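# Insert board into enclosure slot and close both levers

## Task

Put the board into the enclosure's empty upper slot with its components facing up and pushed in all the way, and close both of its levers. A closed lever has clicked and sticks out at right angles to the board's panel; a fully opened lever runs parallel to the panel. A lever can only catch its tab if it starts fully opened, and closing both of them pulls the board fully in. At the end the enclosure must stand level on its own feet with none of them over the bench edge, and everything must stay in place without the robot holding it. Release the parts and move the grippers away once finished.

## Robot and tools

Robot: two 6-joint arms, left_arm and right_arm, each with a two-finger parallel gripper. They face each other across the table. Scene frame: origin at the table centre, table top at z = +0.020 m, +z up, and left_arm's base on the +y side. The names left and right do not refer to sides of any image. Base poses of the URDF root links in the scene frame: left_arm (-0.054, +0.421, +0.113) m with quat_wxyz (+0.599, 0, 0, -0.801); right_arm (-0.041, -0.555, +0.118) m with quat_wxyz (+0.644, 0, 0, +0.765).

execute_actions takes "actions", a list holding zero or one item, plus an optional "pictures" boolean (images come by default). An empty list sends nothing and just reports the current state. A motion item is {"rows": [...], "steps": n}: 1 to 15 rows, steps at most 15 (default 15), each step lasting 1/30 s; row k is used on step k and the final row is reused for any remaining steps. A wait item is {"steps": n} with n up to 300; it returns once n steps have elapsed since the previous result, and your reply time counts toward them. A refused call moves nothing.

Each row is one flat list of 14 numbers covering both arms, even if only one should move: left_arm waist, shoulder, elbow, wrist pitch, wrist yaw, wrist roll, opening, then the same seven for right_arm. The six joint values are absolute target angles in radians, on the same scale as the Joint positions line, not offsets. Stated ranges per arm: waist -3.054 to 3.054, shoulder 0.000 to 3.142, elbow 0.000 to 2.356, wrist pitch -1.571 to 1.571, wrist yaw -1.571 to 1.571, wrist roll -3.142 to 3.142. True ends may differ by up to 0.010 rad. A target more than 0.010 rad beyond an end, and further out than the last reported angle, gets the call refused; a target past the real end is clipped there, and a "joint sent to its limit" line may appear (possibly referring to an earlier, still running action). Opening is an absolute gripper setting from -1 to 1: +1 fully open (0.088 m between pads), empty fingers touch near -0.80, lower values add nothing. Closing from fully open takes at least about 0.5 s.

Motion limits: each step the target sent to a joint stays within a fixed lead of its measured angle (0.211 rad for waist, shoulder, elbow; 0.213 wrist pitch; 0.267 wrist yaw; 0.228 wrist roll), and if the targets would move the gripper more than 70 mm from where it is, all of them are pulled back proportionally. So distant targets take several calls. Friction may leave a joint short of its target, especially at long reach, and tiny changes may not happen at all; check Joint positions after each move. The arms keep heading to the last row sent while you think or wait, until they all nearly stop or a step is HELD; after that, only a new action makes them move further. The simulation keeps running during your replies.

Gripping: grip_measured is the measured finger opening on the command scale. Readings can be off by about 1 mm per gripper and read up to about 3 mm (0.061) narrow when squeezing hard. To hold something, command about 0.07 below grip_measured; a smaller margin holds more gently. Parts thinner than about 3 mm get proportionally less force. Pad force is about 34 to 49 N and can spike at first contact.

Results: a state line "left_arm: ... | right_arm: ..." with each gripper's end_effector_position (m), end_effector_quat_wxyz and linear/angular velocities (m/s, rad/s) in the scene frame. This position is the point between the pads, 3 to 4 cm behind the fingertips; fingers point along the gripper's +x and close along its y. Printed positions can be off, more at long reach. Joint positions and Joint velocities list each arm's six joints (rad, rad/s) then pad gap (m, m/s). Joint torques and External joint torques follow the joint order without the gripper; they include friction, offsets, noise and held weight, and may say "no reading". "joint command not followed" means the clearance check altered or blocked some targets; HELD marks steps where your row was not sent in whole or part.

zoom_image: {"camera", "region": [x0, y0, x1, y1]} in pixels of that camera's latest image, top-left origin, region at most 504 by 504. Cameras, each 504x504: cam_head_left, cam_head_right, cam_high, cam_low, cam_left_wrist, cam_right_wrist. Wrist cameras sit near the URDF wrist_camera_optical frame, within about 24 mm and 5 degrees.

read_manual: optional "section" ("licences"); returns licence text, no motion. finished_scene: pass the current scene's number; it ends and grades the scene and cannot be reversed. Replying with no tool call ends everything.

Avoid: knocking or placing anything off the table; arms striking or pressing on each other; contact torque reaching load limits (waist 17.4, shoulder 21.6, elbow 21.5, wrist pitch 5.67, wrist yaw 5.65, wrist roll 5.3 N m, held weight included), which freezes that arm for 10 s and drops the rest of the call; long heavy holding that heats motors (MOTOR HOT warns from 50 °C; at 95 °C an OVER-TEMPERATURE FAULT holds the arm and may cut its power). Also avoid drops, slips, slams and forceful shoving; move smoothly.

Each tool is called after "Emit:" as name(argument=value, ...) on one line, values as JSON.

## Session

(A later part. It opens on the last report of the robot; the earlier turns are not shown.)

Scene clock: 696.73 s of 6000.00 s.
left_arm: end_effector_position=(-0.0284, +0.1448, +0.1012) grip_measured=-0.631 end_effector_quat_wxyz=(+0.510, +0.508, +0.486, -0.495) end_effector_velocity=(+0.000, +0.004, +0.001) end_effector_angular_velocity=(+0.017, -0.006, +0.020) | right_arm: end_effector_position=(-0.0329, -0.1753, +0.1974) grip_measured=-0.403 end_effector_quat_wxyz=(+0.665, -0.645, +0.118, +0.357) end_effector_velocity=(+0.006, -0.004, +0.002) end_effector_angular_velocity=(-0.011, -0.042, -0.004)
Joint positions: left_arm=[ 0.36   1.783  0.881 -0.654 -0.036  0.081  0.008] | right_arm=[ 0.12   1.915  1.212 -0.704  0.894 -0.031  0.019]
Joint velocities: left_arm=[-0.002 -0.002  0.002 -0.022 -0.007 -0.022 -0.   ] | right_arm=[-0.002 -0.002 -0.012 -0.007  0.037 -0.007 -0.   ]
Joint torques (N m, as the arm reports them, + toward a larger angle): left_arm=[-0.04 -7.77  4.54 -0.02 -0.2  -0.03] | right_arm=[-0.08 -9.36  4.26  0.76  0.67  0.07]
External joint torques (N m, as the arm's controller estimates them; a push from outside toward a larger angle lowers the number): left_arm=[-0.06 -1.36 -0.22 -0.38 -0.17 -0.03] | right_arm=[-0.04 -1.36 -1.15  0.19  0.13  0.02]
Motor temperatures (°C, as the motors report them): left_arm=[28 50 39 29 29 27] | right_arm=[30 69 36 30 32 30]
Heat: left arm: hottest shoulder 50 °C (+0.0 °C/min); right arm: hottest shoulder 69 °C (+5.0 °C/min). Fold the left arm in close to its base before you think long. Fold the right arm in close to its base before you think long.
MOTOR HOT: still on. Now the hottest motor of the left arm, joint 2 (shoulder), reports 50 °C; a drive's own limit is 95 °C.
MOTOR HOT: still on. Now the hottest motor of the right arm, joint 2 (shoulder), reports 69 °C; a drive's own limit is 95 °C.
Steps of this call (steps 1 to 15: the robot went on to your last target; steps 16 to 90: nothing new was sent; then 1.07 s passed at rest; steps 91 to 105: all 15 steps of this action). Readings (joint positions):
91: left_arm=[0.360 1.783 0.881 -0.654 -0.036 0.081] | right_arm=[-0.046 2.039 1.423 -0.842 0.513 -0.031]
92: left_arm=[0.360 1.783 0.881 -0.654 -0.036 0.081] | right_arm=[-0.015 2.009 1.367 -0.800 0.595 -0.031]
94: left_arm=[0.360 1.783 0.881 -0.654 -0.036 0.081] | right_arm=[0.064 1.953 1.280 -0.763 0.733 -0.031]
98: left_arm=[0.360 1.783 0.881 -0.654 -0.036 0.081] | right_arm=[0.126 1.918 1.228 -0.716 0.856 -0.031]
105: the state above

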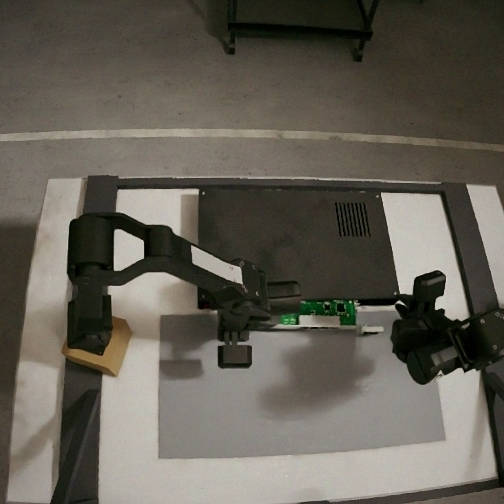

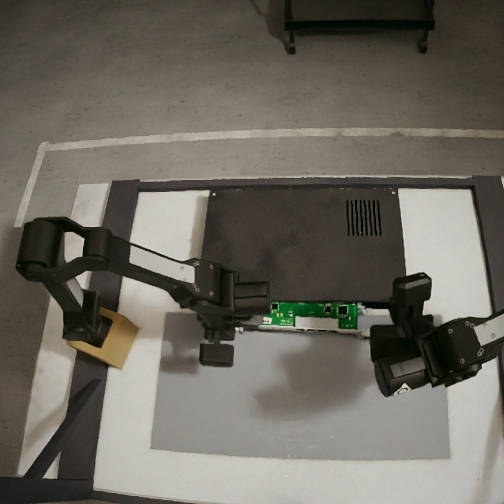

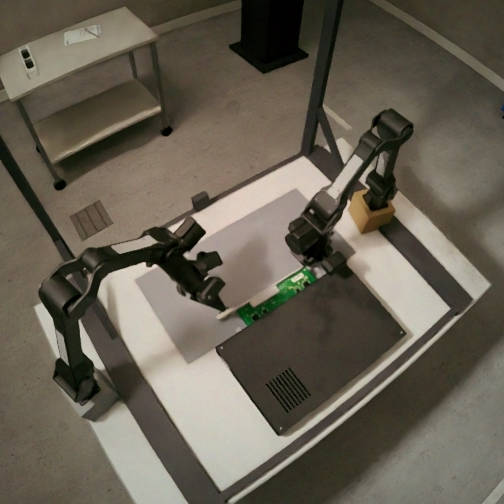

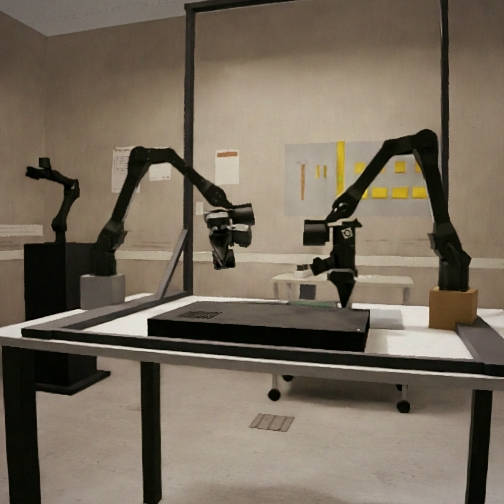

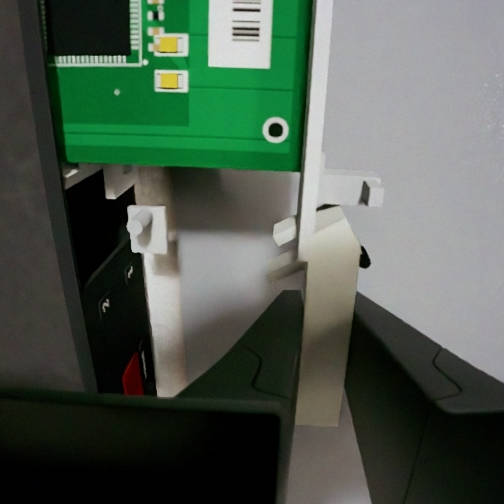

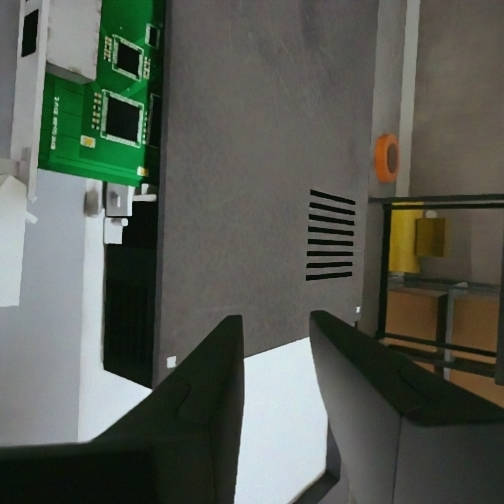

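Emit:
execute_actions(actions=[{"rows":[[0.36,1.778,0.885,-0.655,-0.04,0.08,-0.45,0,1.6,0.9,-0.8,0.4,0,-0.4],[0.36,1.778,0.885,-0.655,-0.04,0.08,-0.45,0,1.6,0.9,-0.8,0.4,0,-0.4],[0.36,1.778,0.885,-0.655,-0.04,0.08,-0.45,0,1.6,0.9,-0.8,0.4,0,-0.4],[0.36,1.778,0.885,-0.655,-0.04,0.08,-0.45,0,1.5,0.8,-0.8,0,0,-0.4],[0.36,1.778,0.885,-0.655,-0.04,0.08,-0.45,0,1.5,0.8,-0.8,0,0,-0.4],[0.36,1.74,0.92,-0.72,-0.03,0.08,-0.45,0,1.4,0.7,-0.8,0,0,-0.4],[0.36,1.7,0.96,-0.8,-0.02,0.08,-0.45,0,1.4,0.7,-0.8,0,0,-0.4],[0.36,1.66,1.0,-0.9,0,0.08,-0.45,-0.1,1.2,0.5,-0.8,0,0,-0.4]],"steps":15}], pictures=false)

Emit:
execute_actions(actions=[{"rows":[[0.25,2.1,1.6,-1.07,0,0,-0.8,-0.1,1.2,0.5,-0.8,0,0,-0.4]],"steps":15}], pictures=false)

Emit:
execute_actions(actions=[{"rows":[[0.26,2.2,1.62,-1.0,0,0.02,-0.8,-0.1,1.2,0.5,-0.8,0,0,-0.4],[0.26,2.2,1.62,-1.0,0,0.02,-0.8,-0.1,1.2,0.5,-0.8,0,0,-0.4],[0.26,2.24,1.63,-0.96,0,0.02,-0.8,-0.1,1.2,0.5,-0.8,0,0,-0.4],[0.26,2.24,1.63,-0.96,0,0.02,-0.8,-0.1,1.2,0.5,-0.8,0,0,-0.4],[0.26,2.27,1.635,-0.94,0,0.02,-0.8,-0.1,1.2,0.5,-0.8,0,0,-0.4],[0.27,2.29,1.635,-0.92,0,0.02,-0.8,-0.1,1.2,0.5,-0.8,0,0,-0.4]],"steps":15}])

Scene clock: 723.00 s of 6000.00 s.
left_arm: end_effector_position=(-0.0330, +0.1441, +0.1570) grip_measured=-0.454 end_effector_quat_wxyz=(+0.505, +0.498, +0.492, -0.505) end_effector_velocity=(-0.005, +0.037, -0.001) end_effector_angular_velocity=(+0.166, +0.034, +0.009) | right_arm: end_effector_position=(-0.0501, -0.3834, +0.1401) grip_measured=-0.403 end_effector_quat_wxyz=(+0.501, -0.512, +0.454, +0.530) end_effector_velocity=(-0.032, -0.075, -0.029) end_effector_angular_velocity=(-0.052, +0.312, -0.044)
Joint positions: left_arm=[ 0.36   1.662  0.996 -0.885 -0.005  0.081  0.017] | right_arm=[-0.091  1.231  0.529 -0.805  0.032 -0.007  0.019]
Joint velocities: left_arm=[ 0.002 -0.002 -0.002 -0.168  0.022 -0.007  0.   ] | right_arm=[-0.056 -0.256 -0.276 -0.007 -0.315  0.007 -0.   ]
Joint torques (N m, as the arm reports them, + toward a larger angle): left_arm=[-0.04 -6.97  5.04 -0.14  0.11 -0.02] | right_arm=[-0.34 -3.99  4.73  0.85 -0.09  0.19]
External joint torques (N m, as the arm's controller estimates them; a push from outside toward a larger angle lowers the number): left_arm=[-0.08 -1.24 -0.09 -0.5   0.13 -0.02] | right_arm=[-0.3  -1.17 -1.22  0.16 -0.09  0.19]
Motor temperatures (°C, as the motors report them): left_arm=[28 50 40 29 28 27] | right_arm=[29 63 34 30 31 30]
Heat: left arm: hottest shoulder 50 °C (-1.0 °C/min); right arm: hottest shoulder 63 °C (+0.0 °C/min). Fold the left arm in close to its base before you think long. Fold the right arm in close to its base before you think long.
MOTOR HOT: still on. Now the hottest motor of the left arm, joint 2 (shoulder), reports 50 °C; a drive's own limit is 95 °C.
MOTOR HOT: still on. Now the hottest motor of the right arm, joint 2 (shoulder), reports 63 °C; a drive's own limit is 95 °C.
Steps of this call (steps 1 to 15: the robot went on to your last target; steps 16 to 90: nothing new was sent; then 22.77 s passed at rest; steps 91 to 105: all 15 steps of this action). Readings (joint positions):
91: left_arm=[0.360 1.783 0.881 -0.654 -0.036 0.081] | right_arm=[0.111 1.887 1.183 -0.698 0.840 -0.028]
92: left_arm=[0.360 1.783 0.881 -0.655 -0.036 0.081] | right_arm=[0.091 1.843 1.135 -0.731 0.764 -0.023]
94: left_arm=[0.360 1.783 0.881 -0.656 -0.037 0.081] | right_arm=[0.037 1.726 1.015 -0.772 0.619 -0.015]
98: left_arm=[0.360 1.752 0.919 -0.763 -0.027 0.081] | right_arm=[-0.011 1.492 0.791 -0.790 0.317 -0.009]
105: the state above

Scene clock: 723.50 s of 6000.00 s.
left_arm: end_effector_position=(-0.0679, +0.0250, +0.1666) grip_measured=-0.796 end_effector_quat_wxyz=(+0.494, +0.506, +0.485, -0.514) end_effector_velocity=(+0.002, -0.013, +0.020) end_effector_angular_velocity=(-0.042, -0.005, +0.025) | right_arm: end_effector_position=(-0.0533, -0.3872, +0.1393) grip_measured=-0.403 end_effector_quat_wxyz=(+0.497, -0.502, +0.461, +0.538) end_effector_velocity=(-0.001, -0.002, -0.000) end_effector_angular_velocity=(-0.008, +0.005, +0.020)
Joint positions: left_arm=[ 0.252  2.078  1.589 -1.064 -0.001  0.006  0.   ] | right_arm=[-0.097  1.207  0.511 -0.803  0.003 -0.007  0.019]
Joint velocities: left_arm=[ 0.002 -0.002  0.076 -0.037 -0.007 -0.022 -0.001] | right_arm=[-0.002 -0.002 -0.002 -0.007 -0.007 -0.022 -0.   ]
Joint torques (N m, as the arm reports them, + toward a larger angle): left_arm=[-0.18 -8.23  5.24 -0.36  0.03 -0.2 ] | right_arm=[-0.31 -3.66  4.16  0.66 -0.11  0.2 ]
External joint torques (N m, as the arm's controller estimates them; a push from outside toward a larger angle lowers the number): left_arm=[-0.24  0.23  0.13 -0.5   0.04 -0.2 ] | right_arm=[-0.32 -1.09 -1.06  0.23 -0.1   0.2 ]
Motor temperatures (°C, as the motors report them): left_arm=[28 50 40 29 28 27] | right_arm=[29 63 34 30 31 30]
Heat: left arm: hottest shoulder 50 °C (-1.0 °C/min); right arm: hottest shoulder 63 °C (+0.0 °C/min). Fold the left arm in close to its base before you think long. Fold the right arm in close to its base before you think long.
MOTOR HOT: still on. Now the hottest motor of the left arm, joint 2 (shoulder), reports 50 °C; a drive's own limit is 95 °C.
MOTOR HOT: still on. Now the hottest motor of the right arm, joint 2 (shoulder), reports 63 °C; a drive's own limit is 95 °C.
Steps of this call (steps 1 to 15: all 15 steps of this action). Readings (joint positions):
1: left_arm=[0.349 1.698 1.035 -0.952 -0.008 0.062] | right_arm=[-0.093 1.224 0.523 -0.805 0.023 -0.007]
2: left_arm=[0.325 1.747 1.090 -0.994 -0.007 0.045] | right_arm=[-0.094 1.220 0.519 -0.804 0.017 -0.007]
4: left_arm=[0.281 1.864 1.209 -1.018 -0.002 0.026] | right_arm=[-0.096 1.213 0.515 -0.803 0.010 -0.007]
8: left_arm=[0.252 2.045 1.433 -1.056 -0.001 0.011] | right_arm=[-0.096 1.208 0.512 -0.803 0.004 -0.007]
15: the state above

Scene clock: 724.00 s of 6000.00 s.
left_arm: end_effector_position=(-0.0620, -0.0009, +0.0978) grip_measured=-0.796 end_effector_quat_wxyz=(+0.491, +0.509, +0.492, -0.507) end_effector_velocity=(-0.003, -0.028, +0.013) end_effector_angular_velocity=(-0.105, +0.009, +0.005) | right_arm: end_effector_position=(-0.0533, -0.3871, +0.1393) grip_measured=-0.403 end_effector_quat_wxyz=(+0.497, -0.502, +0.461, +0.538) end_effector_velocity=(-0.001, -0.002, -0.000) end_effector_angular_velocity=(-0.008, +0.007, -0.009)
Joint positions: left_arm=[ 0.268  2.279  1.627 -0.922 -0.001  0.015  0.   ] | right_arm=[-0.097  1.207  0.511 -0.803  0.003 -0.007  0.019]
Joint velocities: left_arm=[-0.002 -0.002  0.051  0.051  0.007 -0.007  0.   ] | right_arm=[-0.002 -0.002 -0.002 -0.007 -0.007  0.007 -0.   ]
Joint torques (N m, as the arm reports them, + toward a larger angle): left_arm=[  0.19 -10.21   5.1    0.     0.03   0.2 ] | right_arm=[-0.31 -3.73  4.13  0.67 -0.1   0.19]
External joint torques (N m, as the arm's controller estimates them; a push from outside toward a larger angle lowers the number): left_arm=[ 0.13  0.11 -0.18 -0.24  0.04  0.2 ] | right_arm=[-0.31 -1.1  -1.19  0.21 -0.09  0.19]
Motor temperatures (°C, as the motors report them): left_arm=[28 50 40 29 28 27] | right_arm=[29 62 34 30 31 30]
Heat: left arm: hottest shoulder 50 °C (-1.0 °C/min); right arm: hottest shoulder 62 °C (-1.0 °C/min). Fold the left arm in close to its base before you think long. Fold the right arm in close to its base before you think long.
MOTOR HOT: still on. Now the hottest motor of the left arm, joint 2 (shoulder), reports 50 °C; a drive's own limit is 95 °C.
MOTOR HOT: still on. Now the hottest motor of the right arm, joint 2 (shoulder), reports 62 °C; a drive's own limit is 95 °C.
Steps of this call (steps 1 to 15: all 15 steps of this action). Readings (joint positions):
1: left_arm=[0.252 2.095 1.594 -1.061 -0.001 0.006] | right_arm=[-0.097 1.207 0.511 -0.803 0.003 -0.007]
2: left_arm=[0.252 2.111 1.602 -1.039 -0.001 0.006] | right_arm=[-0.097 1.207 0.511 -0.803 0.003 -0.007]
4: left_arm=[0.254 2.162 1.619 -0.993 -0.001 0.010] | right_arm=[-0.097 1.207 0.511 -0.803 0.003 -0.007]
8: left_arm=[0.261 2.254 1.622 -0.943 -0.001 0.014] | right_arm=[-0.097 1.207 0.511 -0.803 0.003 -0.007]
15: the state above

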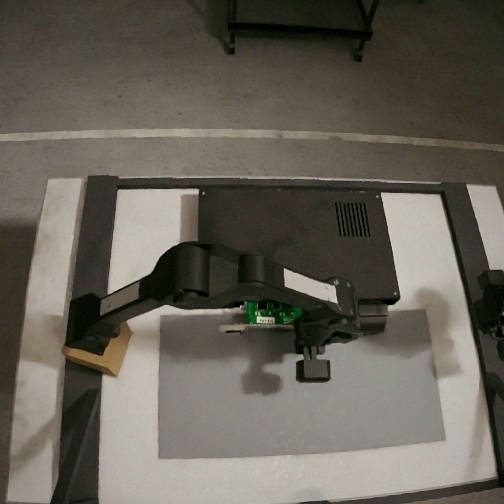

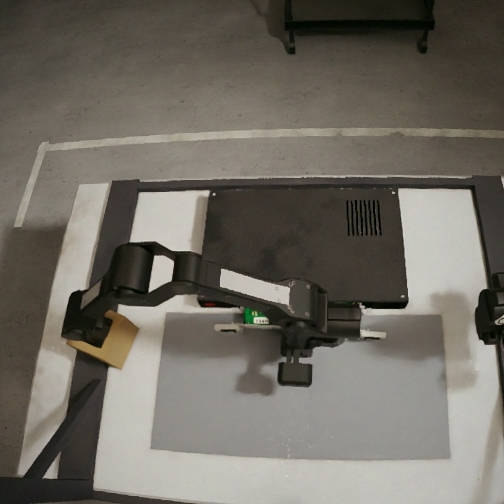

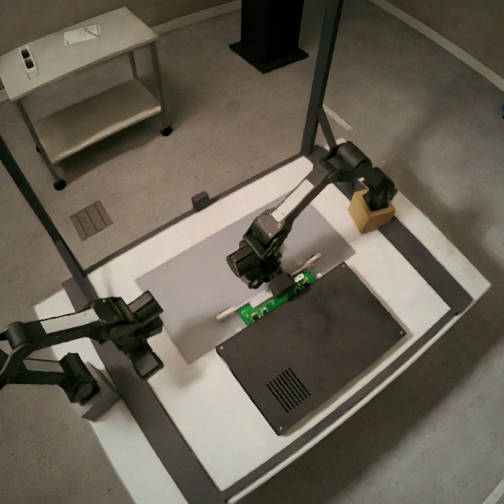

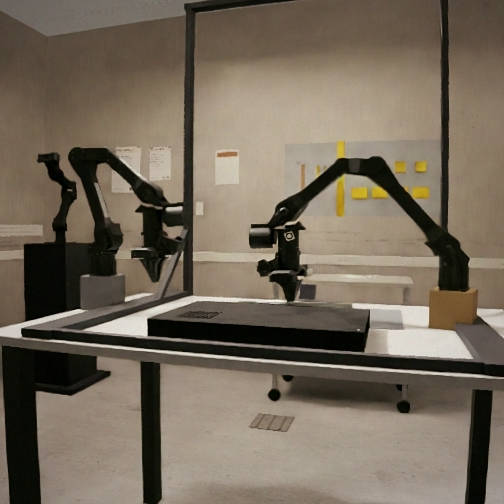

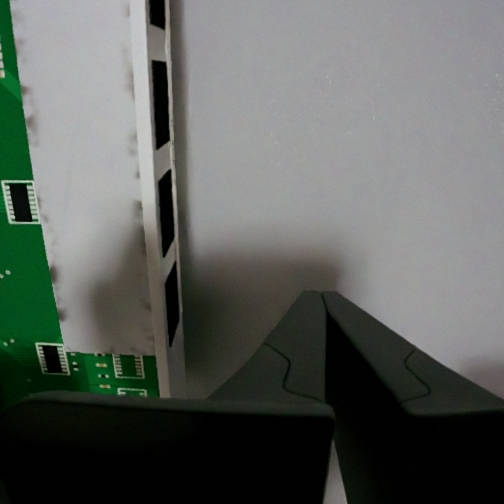

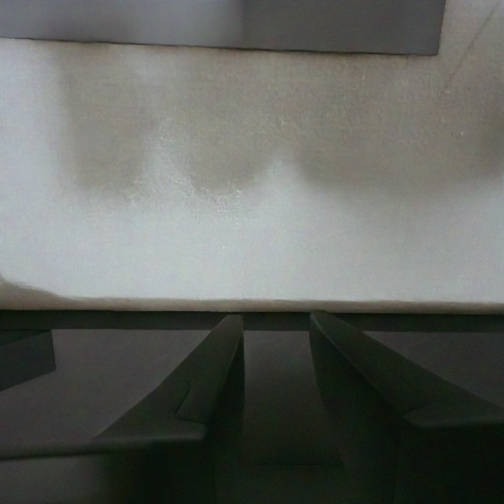

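Emit:
execute_actions(actions=[{"rows":[[0.28,2.29,1.635,-0.92,0,0.02,-0.8,-0.1,1.2,0.5,-0.8,0,0,-0.4],[0.29,2.29,1.635,-0.92,0,0.02,-0.8,-0.1,1.2,0.5,-0.8,0,0,-0.4],[0.3,2.29,1.635,-0.92,0,0.03,-0.8,-0.1,1.2,0.5,-0.8,0,0,-0.4],[0.31,2.29,1.635,-0.92,0,0.04,-0.8,-0.1,1.2,0.5,-0.8,0,0,-0.4],[0.32,2.29,1.635,-0.92,0,0.04,-0.8,-0.1,1.2,0.5,-0.8,0,0,-0.4],[0.33,2.29,1.635,-0.92,0,0.05,-0.8,-0.1,1.2,0.5,-0.8,0,0,-0.4],[0.337,2.29,1.635,-0.92,0,0.05,-0.8,-0.1,1.2,0.5,-0.8,0,0,-0.4],[0.344,2.29,1.635,-0.92,0,0.06,-0.8,-0.1,1.2,0.5,-0.8,0,0,-0.4],[0.351,2.29,1.635,-0.92,0,0.06,-0.8,-0.1,1.2,0.5,-0.8,0,0,-0.4],[0.358,2.29,1.635,-0.92,0,0.07,-0.8,-0.1,1.2,0.5,-0.8,0,0,-0.4],[0.365,2.29,1.635,-0.92,0,0.07,-0.8,-0.1,1.2,0.5,-0.8,0,0,-0.4],[0.372,2.29,1.635,-0.92,0,0.08,-0.8,-0.1,1.2,0.5,-0.8,0,0,-0.4],[0.38,2.29,1.635,-0.92,0,0.08,-0.8,-0.1,1.2,0.5,-0.8,0,0,-0.4],[0.39,2.29,1.635,-0.92,0,0.09,-0.8,-0.1,1.2,0.5,-0.8,0,0,-0.4]],"steps":15}], pictures=false)

Emit:
execute_actions(actions=[{"steps":10}])

Scene clock: 743.67 s of 6000.00 s.
left_arm: end_effector_position=(-0.0329, -0.0006, +0.0981) grip_measured=-0.796 end_effector_quat_wxyz=(+0.489, +0.498, +0.503, -0.510) end_effector_velocity=(+0.036, +0.014, +0.000) end_effector_angular_velocity=(+0.049, -0.004, -0.010) | right_arm: end_effector_position=(-0.0533, -0.3871, +0.1393) grip_measured=-0.403 end_effector_quat_wxyz=(+0.497, -0.502, +0.461, +0.538) end_effector_velocity=(-0.001, -0.001, +0.001) end_effector_angular_velocity=(-0.003, +0.007, +0.005)
Joint positions: left_arm=[ 0.347  2.279  1.629 -0.923  0.026  0.075  0.   ] | right_arm=[-0.097  1.207  0.511 -0.803  0.003 -0.007  0.019]
Joint velocities: left_arm=[ 0.085 -0.002 -0.002 -0.051 -0.007  0.095  0.   ] | right_arm=[-0.002 -0.002  0.002 -0.007 -0.007 -0.007 -0.   ]
Joint torques (N m, as the arm reports them, + toward a larger angle): left_arm=[  3.36 -10.18   5.36   0.34  -1.08   0.18] | right_arm=[-0.31 -3.73  4.14  0.64 -0.1   0.19]
External joint torques (N m, as the arm's controller estimates them; a push from outside toward a larger angle lowers the number): left_arm=[ 2.96  0.32 -0.03 -0.03 -1.09  0.17] | right_arm=[-0.31 -1.09 -1.21  0.16 -0.1   0.19]
Motor temperatures (°C, as the motors report them): left_arm=[28 53 41 29 28 27] | right_arm=[29 55 33 30 30 30]
Heat: left arm: hottest shoulder 53 °C (+2.0 °C/min); right arm: hottest shoulder 55 °C (-14.0 °C/min). Fold the left arm in close to its base before you think long. Fold the right arm in close to its base before you think long.
MOTOR HOT: still on. Now the hottest motor of the left arm, joint 2 (shoulder), reports 53 °C; a drive's own limit is 95 °C.
MOTOR HOT: still on. Now the hottest motor of the right arm, joint 2 (shoulder), reports 55 °C; a drive's own limit is 95 °C.
Steps of this call (steps 1 to 15: the robot went on to your last target; steps 16 to 90: nothing new was sent; then 16.17 s passed at rest; steps 91 to 105: all 15 steps of this action). Readings (joint positions):
91: left_arm=[0.268 2.279 1.629 -0.921 -0.001 0.015] | right_arm=[-0.097 1.207 0.511 -0.803 0.003 -0.007]
92: left_arm=[0.270 2.279 1.629 -0.921 -0.001 0.015] | right_arm=[-0.097 1.207 0.511 -0.803 0.003 -0.007]
94: left_arm=[0.280 2.279 1.629 -0.921 -0.001 0.022] | right_arm=[-0.097 1.207 0.511 -0.803 0.003 -0.007]
98: left_arm=[0.318 2.279 1.629 -0.921 -0.001 0.041] | right_arm=[-0.097 1.207 0.511 -0.803 0.003 -0.007]
105: the state above

Scene clock: 744.00 s of 6000.00 s.
left_arm: end_effector_position=(-0.0322, -0.0004, +0.0981) grip_measured=-0.796 end_effector_quat_wxyz=(+0.486, +0.497, +0.504, -0.514) end_effector_velocity=(+0.002, +0.005, +0.000) end_effector_angular_velocity=(+0.024, -0.021, +0.019) | right_arm: end_effector_position=(-0.0533, -0.3871, +0.1393) grip_measured=-0.403 end_effector_quat_wxyz=(+0.497, -0.502, +0.461, +0.538) end_effector_velocity=(+0.001, -0.005, -0.001) end_effector_angular_velocity=(-0.021, -0.009, +0.009)
Joint positions: left_arm=[ 0.351  2.279  1.629 -0.924  0.034  0.085  0.   ] | right_arm=[-0.097  1.207  0.511 -0.803  0.003 -0.007  0.019]
Joint velocities: left_arm=[-0.002 -0.002 -0.002 -0.022 -0.022 -0.022  0.   ] | right_arm=[ 0.002 -0.002 -0.002 -0.022  0.007 -0.007 -0.   ]
Joint torques (N m, as the arm reports them, + toward a larger angle): left_arm=[  3.82 -10.15   5.35   0.35  -1.39   0.16] | right_arm=[-0.32 -3.73  4.14  0.64 -0.1   0.19]
External joint torques (N m, as the arm's controller estimates them; a push from outside toward a larger angle lowers the number): left_arm=[ 3.8   0.37 -0.09  0.02 -1.41  0.16] | right_arm=[-0.32 -1.13 -1.09  0.21 -0.1   0.19]
Motor temperatures (°C, as the motors report them): left_arm=[28 53 41 29 28 27] | right_arm=[29 55 33 30 30 30]
Heat: left arm: hottest shoulder 53 °C (+2.0 °C/min); right arm: hottest shoulder 55 °C (-14.2 °C/min). Fold the left arm in close to its base before you think long. Fold the right arm in close to its base before you think long.
MOTOR HOT: still on. Now the hottest motor of the left arm, joint 2 (shoulder), reports 53 °C; a drive's own limit is 95 °C.
MOTOR HOT: still on. Now the hottest motor of the right arm, joint 2 (shoulder), reports 55 °C; a drive's own limit is 95 °C.
Steps of this call (steps 1 to 10: the robot went on to your last target). Readings (joint positions):
1: left_arm=[0.349 2.279 1.629 -0.924 0.031 0.079] | right_arm=[-0.097 1.207 0.511 -0.803 0.003 -0.007]
2: left_arm=[0.351 2.279 1.629 -0.924 0.034 0.081] | right_arm=[-0.097 1.207 0.511 -0.803 0.003 -0.007]
4: left_arm=[0.351 2.279 1.629 -0.924 0.034 0.083] | right_arm=[-0.097 1.207 0.511 -0.803 0.003 -0.007]
8: left_arm=[0.351 2.279 1.629 -0.924 0.034 0.085] | right_arm=[-0.097 1.207 0.511 -0.803 0.003 -0.007]
10: the state above

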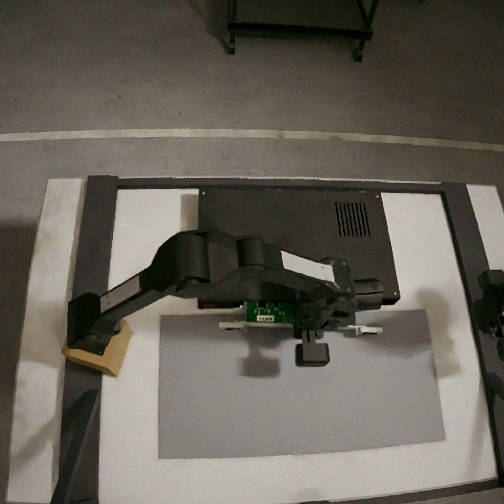

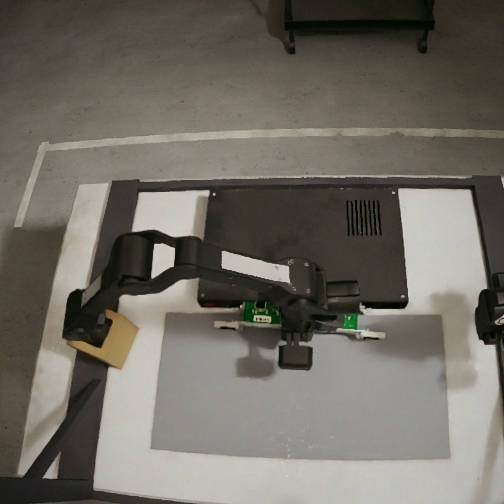

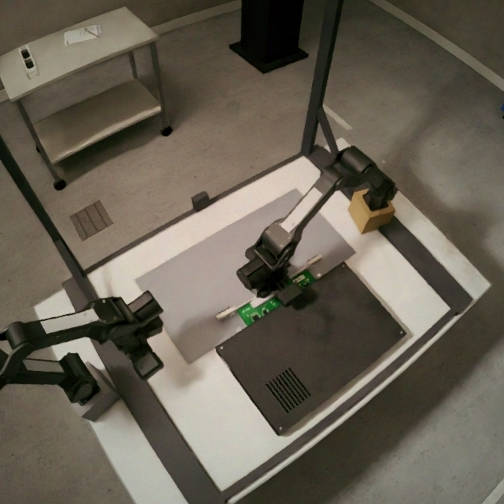

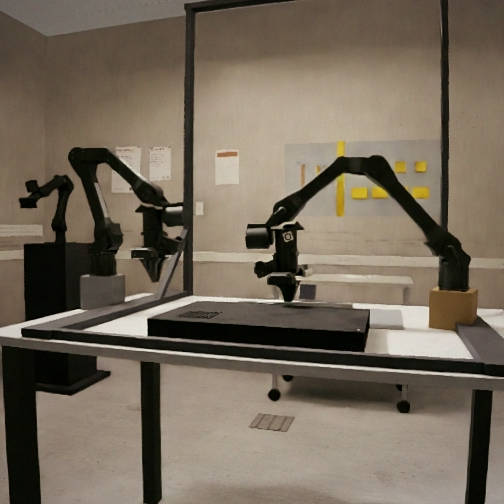

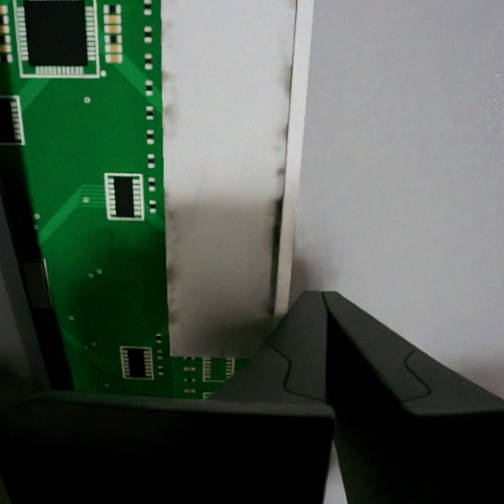

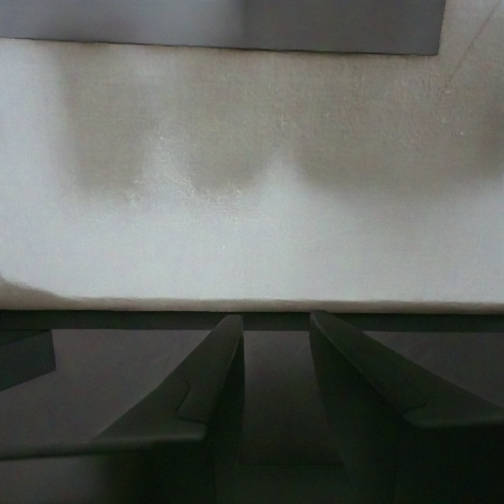

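Emit:
execute_actions(actions=[{"rows":[[0.3,2.1,1.5,-0.97,0,0.04,-0.8,0.35,1.6,0.7,0.5,0.8,-0.8,-0.8]],"steps":15}], pictures=false)

Emit:
execute_actions(actions=[{"rows":[[0.3,1.5,0.8,-0.87,0,0.04,-0.8,0.35,2.1,0.85,1.25,1.5,-1.5,-0.8]],"steps":15}], pictures=false)

Emit:
execute_actions(actions=[{"rows":[[0.3,1.5,0.8,-0.87,0,0.04,-0.8,0.35,2.42,0.876,1.52,1.5,-1.55,-0.8]],"steps":15}])

Scene clock: 767.87 s of 6000.00 s.
left_arm: end_effector_position=(-0.0489, +0.0284, +0.1391) grip_measured=-0.796 end_effector_quat_wxyz=(+0.494, +0.505, +0.490, -0.511) end_effector_velocity=(-0.000, +0.001, +0.001) end_effector_angular_velocity=(+0.002, +0.008, +0.024) | right_arm: end_effector_position=(-0.1169, -0.2064, +0.2003) grip_measured=-0.778 end_effector_quat_wxyz=(+0.524, -0.643, -0.153, +0.537) end_effector_velocity=(-0.100, +0.197, +0.220) end_effector_angular_velocity=(+1.450, +0.398, +0.111)
Joint positions: left_arm=[ 0.301  2.102  1.511 -0.969  0.002  0.045  0.   ] | right_arm=[ 0.342  1.588  0.687  0.062  0.777 -0.759  0.001]
Joint velocities: left_arm=[ 0.002 -0.002  0.002 -0.007  0.007 -0.022  0.   ] | right_arm=[ 0.042  0.027  0.012  1.766  0.227 -0.418  0.   ]
Joint torques (N m, as the arm reports them, + toward a larger angle): left_arm=[ -0.16 -10.66   3.58   0.03  -0.1   -0.21] | right_arm=[ 0.16 -5.04  6.73  1.45  0.51 -0.15]
External joint torques (N m, as the arm's controller estimates them; a push from outside toward a larger angle lowers the number): left_arm=[-0.19 -0.86 -2.2  -0.39 -0.09 -0.21] | right_arm=[ 0.15  0.74  1.17  0.16  0.14 -0.19]
Motor temperatures (°C, as the motors report them): left_arm=[30 56 42 30 30 27] | right_arm=[29 51 32 30 29 30]
Heat: left arm: hottest shoulder 56 °C (+6.1 °C/min); right arm: hottest shoulder 51 °C (-14.2 °C/min). Fold the left arm in close to its base before you think long. Fold the right arm in close to its base before you think long.
MOTOR HOT: still on. Now the hottest motor of the left arm, joint 2 (shoulder), reports 56 °C; a drive's own limit is 95 °C.
MOTOR HOT: still on. Now the hottest motor of the right arm, joint 2 (shoulder), reports 51 °C; a drive's own limit is 95 °C.
Steps of this call (steps 1 to 30: the robot went on to your last target; steps 31 to 90: nothing new was sent; then 20.37 s passed at rest; steps 91 to 105: all 15 steps of this action). Readings (joint positions):
91: left_arm=[0.347 2.255 1.608 -0.914 0.027 0.080] | right_arm=[-0.070 1.232 0.525 -0.784 0.057 -0.042]
92: left_arm=[0.339 2.228 1.578 -0.937 0.007 0.070] | right_arm=[-0.023 1.278 0.551 -0.728 0.120 -0.094]
94: left_arm=[0.322 2.169 1.535 -0.968 0.002 0.058] | right_arm=[0.081 1.387 0.620 -0.607 0.263 -0.211]
98: left_arm=[0.302 2.108 1.525 -0.964 0.002 0.048] | right_arm=[0.288 1.550 0.686 -0.357 0.560 -0.467]
105: the state above

Scene clock: 768.37 s of 6000.00 s.
left_arm: end_effector_position=(-0.0511, +0.1869, +0.1518) grip_measured=-0.796 end_effector_quat_wxyz=(+0.492, +0.506, +0.492, -0.509) end_effector_velocity=(-0.002, +0.107, -0.070) end_effector_angular_velocity=(+0.315, -0.003, +0.000) | right_arm: end_effector_position=(-0.0916, -0.1651, +0.2156) grip_measured=-0.778 end_effector_quat_wxyz=(-0.609, +0.735, +0.220, -0.199) end_effector_velocity=(-0.013, +0.027, +0.144) end_effector_angular_velocity=(+1.357, +0.728, -0.089)
Joint positions: left_arm=[ 0.301  1.521  0.829 -0.876  0.002  0.045  0.   ] | right_arm=[ 0.348  2.089  0.844  0.966  1.486 -1.473  0.001]
Joint velocities: left_arm=[-0.007 -0.017 -0.325 -0.007 -0.007 -0.007  0.   ] | right_arm=[-0.002 -0.002  0.027  1.722  0.095 -0.212 -0.   ]
Joint torques (N m, as the arm reports them, + toward a larger angle): left_arm=[-0.14 -7.64  4.38  0.56 -0.09 -0.19] | right_arm=[ 0.07 -7.11  4.52  1.27  0.34 -0.15]
External joint torques (N m, as the arm's controller estimates them; a push from outside toward a larger angle lowers the number): left_arm=[-0.11 -1.82 -1.99 -0.07 -0.09 -0.2 ] | right_arm=[ 0.04  0.52  0.51  0.08  0.13 -0.2 ]
Motor temperatures (°C, as the motors report them): left_arm=[30 56 42 30 30 27] | right_arm=[29 51 32 30 29 30]
Heat: left arm: hottest shoulder 56 °C (+6.0 °C/min); right arm: hottest shoulder 51 °C (-14.1 °C/min). Fold the left arm in close to its base before you think long. Fold the right arm in close to its base before you think long.
MOTOR HOT: still on. Now the hottest motor of the left arm, joint 2 (shoulder), reports 56 °C; a drive's own limit is 95 °C.
MOTOR HOT: still on. Now the hottest motor of the right arm, joint 2 (shoulder), reports 51 °C; a drive's own limit is 95 °C.
Steps of this call (steps 1 to 15: all 15 steps of this action). Readings (joint positions):
1: left_arm=[0.301 2.072 1.473 -0.926 0.002 0.045] | right_arm=[0.347 1.622 0.711 0.115 0.848 -0.817]
2: left_arm=[0.301 2.029 1.416 -0.909 0.002 0.045] | right_arm=[0.347 1.673 0.752 0.185 0.928 -0.881]
4: left_arm=[0.301 1.917 1.296 -0.903 0.002 0.045] | right_arm=[0.348 1.786 0.820 0.314 1.076 -1.008]
8: left_arm=[0.301 1.677 1.076 -0.876 0.002 0.045] | right_arm=[0.348 1.994 0.847 0.552 1.362 -1.260]
15: the state above

Scene clock: 768.87 s of 6000.00 s.
left_arm: end_effector_position=(-0.0512, +0.1907, +0.1506) grip_measured=-0.796 end_effector_quat_wxyz=(+0.493, +0.506, +0.492, -0.509) end_effector_velocity=(+0.000, +0.004, -0.001) end_effector_angular_velocity=(+0.012, -0.007, +0.005) | right_arm: end_effector_position=(-0.0918, -0.1652, +0.1527) grip_measured=-0.778 end_effector_quat_wxyz=(+0.676, -0.676, -0.206, +0.207) end_effector_velocity=(+0.000, +0.001, +0.010) end_effector_angular_velocity=(+0.102, +0.058, +0.005)
Joint positions: left_arm=[ 0.301  1.508  0.812 -0.872  0.002  0.045  0.   ] | right_arm=[ 0.349  2.41   0.873  1.509  1.499 -1.543  0.001]
Joint velocities: left_arm=[-0.002 -0.002 -0.007 -0.007 -0.007 -0.007  0.   ] | right_arm=[-0.002 -0.002 -0.002  0.125 -0.007 -0.007 -0.   ]
Joint torques (N m, as the arm reports them, + toward a larger angle): left_arm=[-0.13 -6.49  3.32  0.21 -0.09 -0.2 ] | right_arm=[ 0.   -7.35  2.95  1.36  0.09 -0.12]
External joint torques (N m, as the arm's controller estimates them; a push from outside toward a larger angle lowers the number): left_arm=[-0.11 -1.6  -2.05 -0.14 -0.09 -0.2 ] | right_arm=[ 0.    1.04  0.2   0.2   0.08 -0.18]
Motor temperatures (°C, as the motors report them): left_arm=[30 56 42 30 30 27] | right_arm=[29 51 32 30 29 30]
Heat: left arm: hottest shoulder 56 °C (+6.1 °C/min); right arm: hottest shoulder 51 °C (-14.2 °C/min). Fold the left arm in close to its base before you think long. Fold the right arm in close to its base before you think long.
MOTOR HOT: still on. Now the hottest motor of the left arm, joint 2 (shoulder), reports 56 °C; a drive's own limit is 95 °C.
MOTOR HOT: still on. Now the hottest motor of the right arm, joint 2 (shoulder), reports 51 °C; a drive's own limit is 95 °C.
Steps of this call (steps 1 to 15: all 15 steps of this action). Readings (joint positions):
1: left_arm=[0.301 1.520 0.822 -0.876 0.002 0.045] | right_arm=[0.348 2.117 0.851 1.037 1.496 -1.490]
2: left_arm=[0.301 1.518 0.818 -0.874 0.002 0.045] | right_arm=[0.348 2.155 0.869 1.099 1.498 -1.505]
4: left_arm=[0.301 1.512 0.816 -0.872 0.002 0.045] | right_arm=[0.349 2.261 0.883 1.215 1.495 -1.524]
8: left_arm=[0.301 1.508 0.814 -0.872 0.002 0.045] | right_arm=[0.349 2.402 0.871 1.418 1.498 -1.540]
15: the state above

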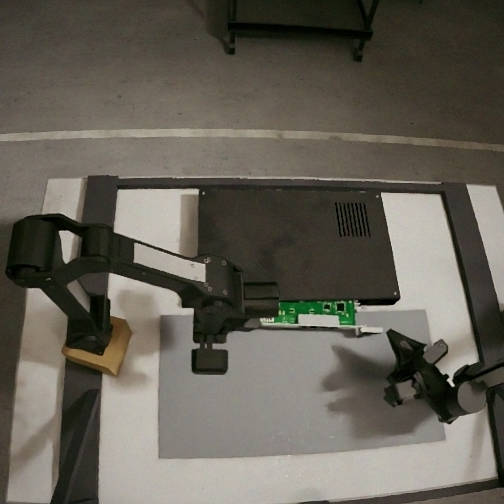

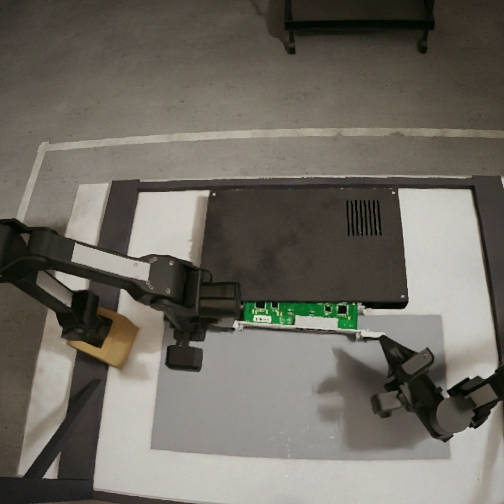

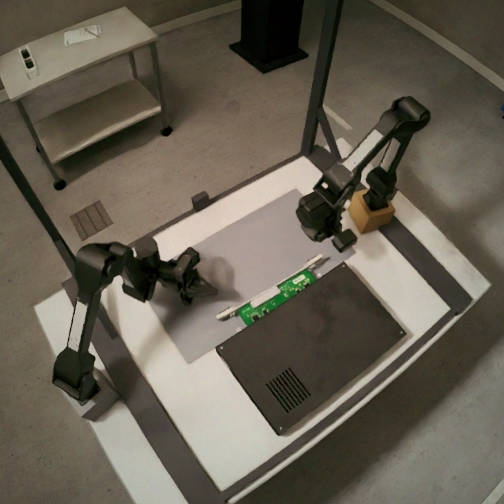

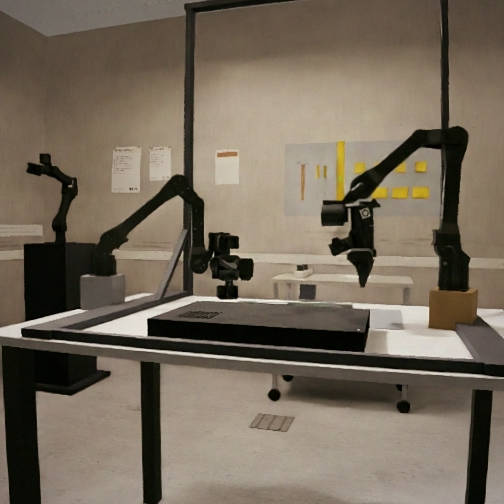

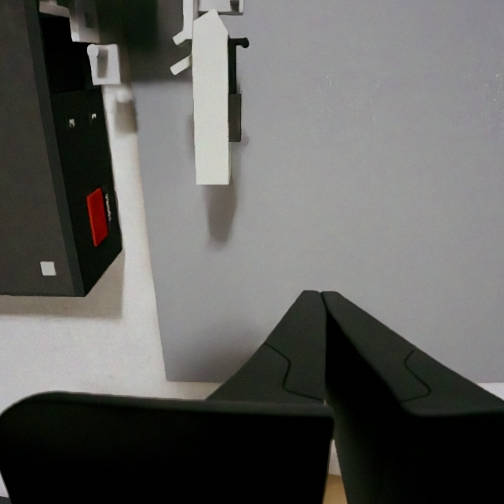

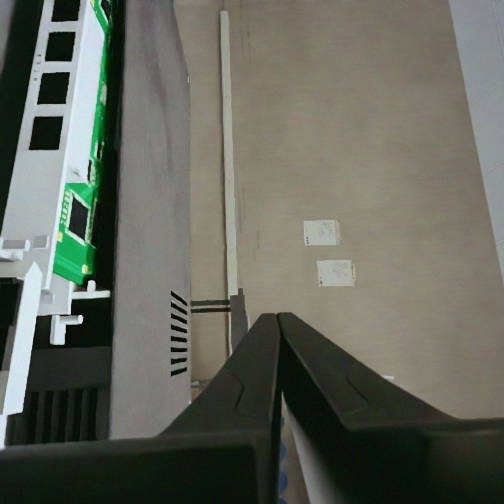

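Emit:
execute_actions(actions=[{"rows":[[0.3,1.5,0.8,-0.87,0,0.04,-0.8,0.35,2.5,0.876,1.55,1.5,-1.5,-0.8]],"steps":15}], pictures=false)

Emit:
zoom_image(camera="cam_right_wrist", region=[0,180,180,360])

Scene clock: 773.20 s of 6000.00 s.
left_arm: end_effector_position=(-0.0512, +0.1906, +0.1507) grip_measured=-0.796 end_effector_quat_wxyz=(+0.493, +0.506, +0.492, -0.509) end_effector_velocity=(-0.002, +0.002, -0.000) end_effector_angular_velocity=(+0.007, +0.007, +0.005) | right_arm: end_effector_position=(-0.0893, -0.1697, +0.1294) grip_measured=-0.778 end_effector_quat_wxyz=(+0.676, -0.677, -0.205, +0.208) end_effector_velocity=(-0.001, +0.003, +0.001) end_effector_angular_velocity=(-0.000, +0.001, +0.020)
Joint positions: left_arm=[ 0.301  1.508  0.812 -0.872  0.002  0.045  0.   ] | right_arm=[ 0.349  2.489  0.877  1.547  1.499 -1.507  0.001]
Joint velocities: left_arm=[-0.002 -0.002 -0.002 -0.007  0.007 -0.007  0.   ] | right_arm=[-0.002 -0.002 -0.002  0.007 -0.022 -0.007  0.   ]
Joint torques (N m, as the arm reports them, + toward a larger angle): left_arm=[-0.14 -6.49  3.34  0.21 -0.09 -0.19] | right_arm=[ 0.   -7.3   2.25  1.33  0.12  0.25]
External joint torques (N m, as the arm's controller estimates them; a push from outside toward a larger angle lowers the number): left_arm=[-0.11 -1.57 -2.05 -0.14 -0.09 -0.19] | right_arm=[-0.01  1.01 -0.08  0.15  0.08  0.19]
Motor temperatures (°C, as the motors report them): left_arm=[29 54 41 30 30 27] | right_arm=[29 51 32 31 29 30]
Heat: left arm: hottest shoulder 54 °C (+4.0 °C/min); right arm: hottest shoulder 51 °C (-13.1 °C/min). Fold the left arm in close to its base before you think long. Fold the right arm in close to its base before you think long.
MOTOR HOT: still on. Now the hottest motor of the left arm, joint 2 (shoulder), reports 54 °C; a drive's own limit is 95 °C.
MOTOR HOT: still on. Now the hottest motor of the right arm, joint 2 (shoulder), reports 51 °C; a drive's own limit is 95 °C.
Steps of this call (steps 1 to 15: the robot went on to your last target; steps 16 to 90: nothing new was sent; then 0.83 s passed at rest; steps 91 to 105: all 15 steps of this action). Readings (joint positions):
91: left_arm=[0.301 1.508 0.812 -0.872 0.002 0.045] | right_arm=[0.349 2.421 0.874 1.529 1.499 -1.540]
92: left_arm=[0.301 1.508 0.812 -0.872 0.002 0.045] | right_arm=[0.349 2.433 0.877 1.535 1.499 -1.531]
94: left_arm=[0.301 1.508 0.812 -0.872 0.002 0.045] | right_arm=[0.349 2.464 0.877 1.537 1.499 -1.520]
98: left_arm=[0.301 1.508 0.812 -0.872 0.002 0.045] | right_arm=[0.349 2.489 0.877 1.544 1.499 -1.510]
105: the state above

Region (0, 180, 180, 360) of cam_right_wrist's 504x504 image, scaled by 2.800, with more detail than that image has.

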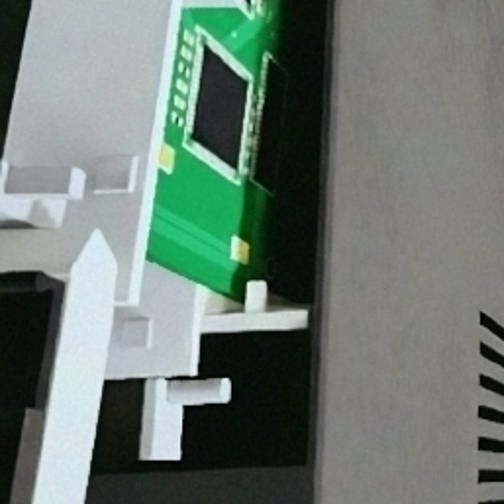

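Emit:
execute_actions(actions=[])

Emit:
zoom_image(camera="cam_right_wrist", region=[0,200,180,380])

Scene clock: 778.37 s of 6000.00 s.
left_arm: end_effector_position=(-0.0512, +0.1906, +0.1507) grip_measured=-0.796 end_effector_quat_wxyz=(+0.493, +0.506, +0.492, -0.509) end_effector_velocity=(+0.003, +0.009, -0.000) end_effector_angular_velocity=(+0.037, -0.021, +0.005) | right_arm: end_effector_position=(-0.0893, -0.1697, +0.1294) grip_measured=-0.778 end_effector_quat_wxyz=(+0.676, -0.677, -0.205, +0.208) end_effector_velocity=(+0.001, -0.000, +0.000) end_effector_angular_velocity=(-0.004, -0.002, +0.005)
Joint positions: left_arm=[ 0.301  1.508  0.812 -0.872  0.002  0.045  0.   ] | right_arm=[ 0.349  2.489  0.877  1.547  1.499 -1.507  0.001]
Joint velocities: left_arm=[-0.002 -0.002 -0.002 -0.037 -0.022 -0.007  0.   ] | right_arm=[-0.002 -0.002 -0.007  0.007 -0.007 -0.007 -0.   ]
Joint torques (N m, as the arm reports them, + toward a larger angle): left_arm=[-0.13 -6.47  3.32  0.21 -0.09 -0.19] | right_arm=[-0.02 -7.21  2.22  1.36  0.11  0.25]
External joint torques (N m, as the arm's controller estimates them; a push from outside toward a larger angle lowers the number): left_arm=[-0.18 -1.62 -2.02 -0.13 -0.07 -0.19] | right_arm=[-0.02  1.15 -0.12  0.17  0.07  0.19]
Motor temperatures (°C, as the motors report them): left_arm=[29 53 40 30 29 27] | right_arm=[29 52 32 31 29 30]
Heat: left arm: hottest shoulder 53 °C (+3.0 °C/min); right arm: hottest shoulder 52 °C (-12.1 °C/min). Fold the left arm in close to its base before you think long. Fold the right arm in close to its base before you think long.
MOTOR HOT: still on. Now the hottest motor of the left arm, joint 2 (shoulder), reports 53 °C; a drive's own limit is 95 °C.
MOTOR HOT: still on. Now the hottest motor of the right arm, joint 2 (shoulder), reports 52 °C; a drive's own limit is 95 °C.
Steps of this call (steps 1 to 15: the robot went on to your last target; steps 16 to 90: nothing new was sent; then 2.17 s passed at rest). Readings (joint positions):
1: left_arm=[0.301 1.508 0.812 -0.872 0.002 0.045] | right_arm=[0.349 2.489 0.877 1.547 1.499 -1.507]
2: left_arm=[0.301 1.508 0.812 -0.872 0.002 0.045] | right_arm=[0.349 2.489 0.877 1.547 1.499 -1.507]
4: left_arm=[0.301 1.508 0.812 -0.872 0.002 0.045] | right_arm=[0.349 2.489 0.877 1.547 1.499 -1.507]
8: left_arm=[0.301 1.508 0.812 -0.872 0.002 0.045] | right_arm=[0.349 2.489 0.877 1.547 1.499 -1.507]
90: the state above
All arms were judged still, so your last target was given up. Only a new action makes them travel on or press farther. Fingers that are still opening or closing keep moving.

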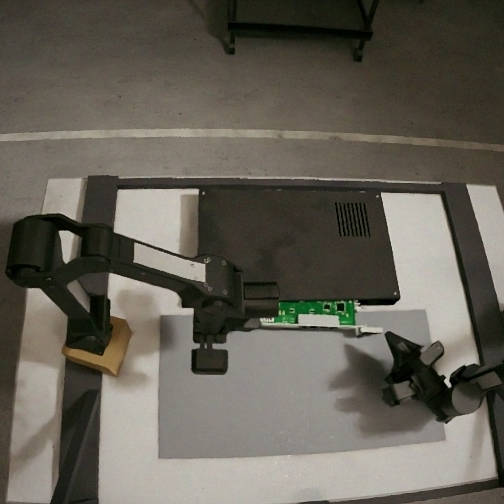

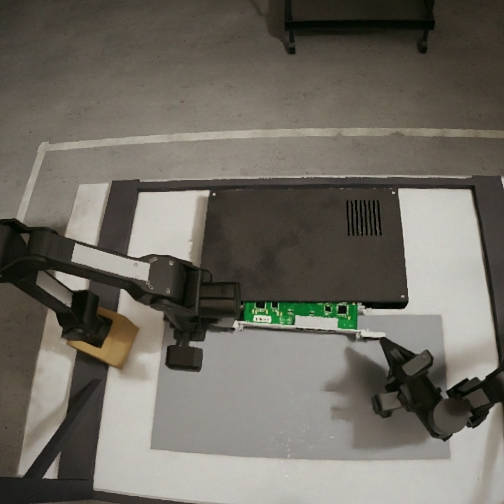

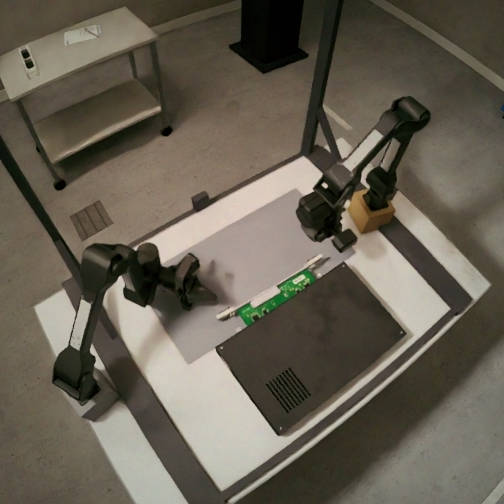

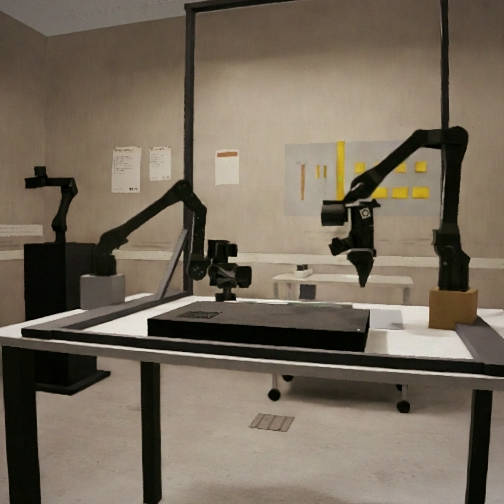

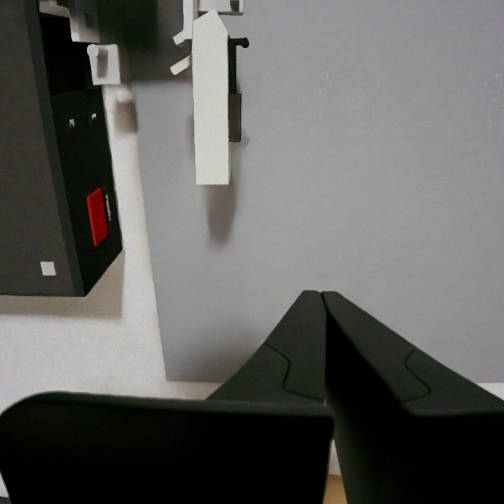

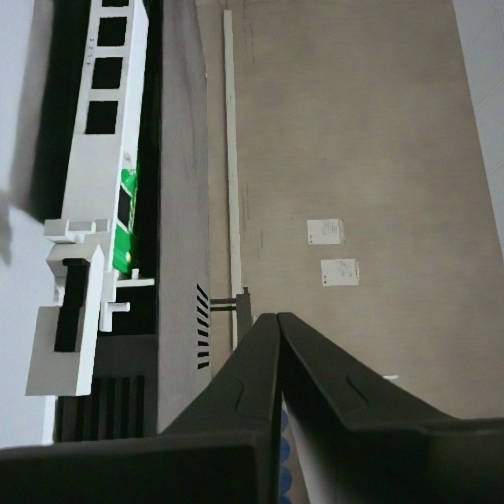

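Region (0, 200, 180, 380) of cam_right_wrist's 504x504 image, scaled by 2.800, with more detail than that image has.

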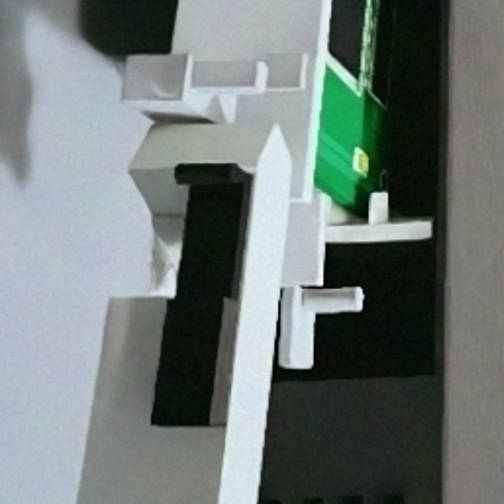

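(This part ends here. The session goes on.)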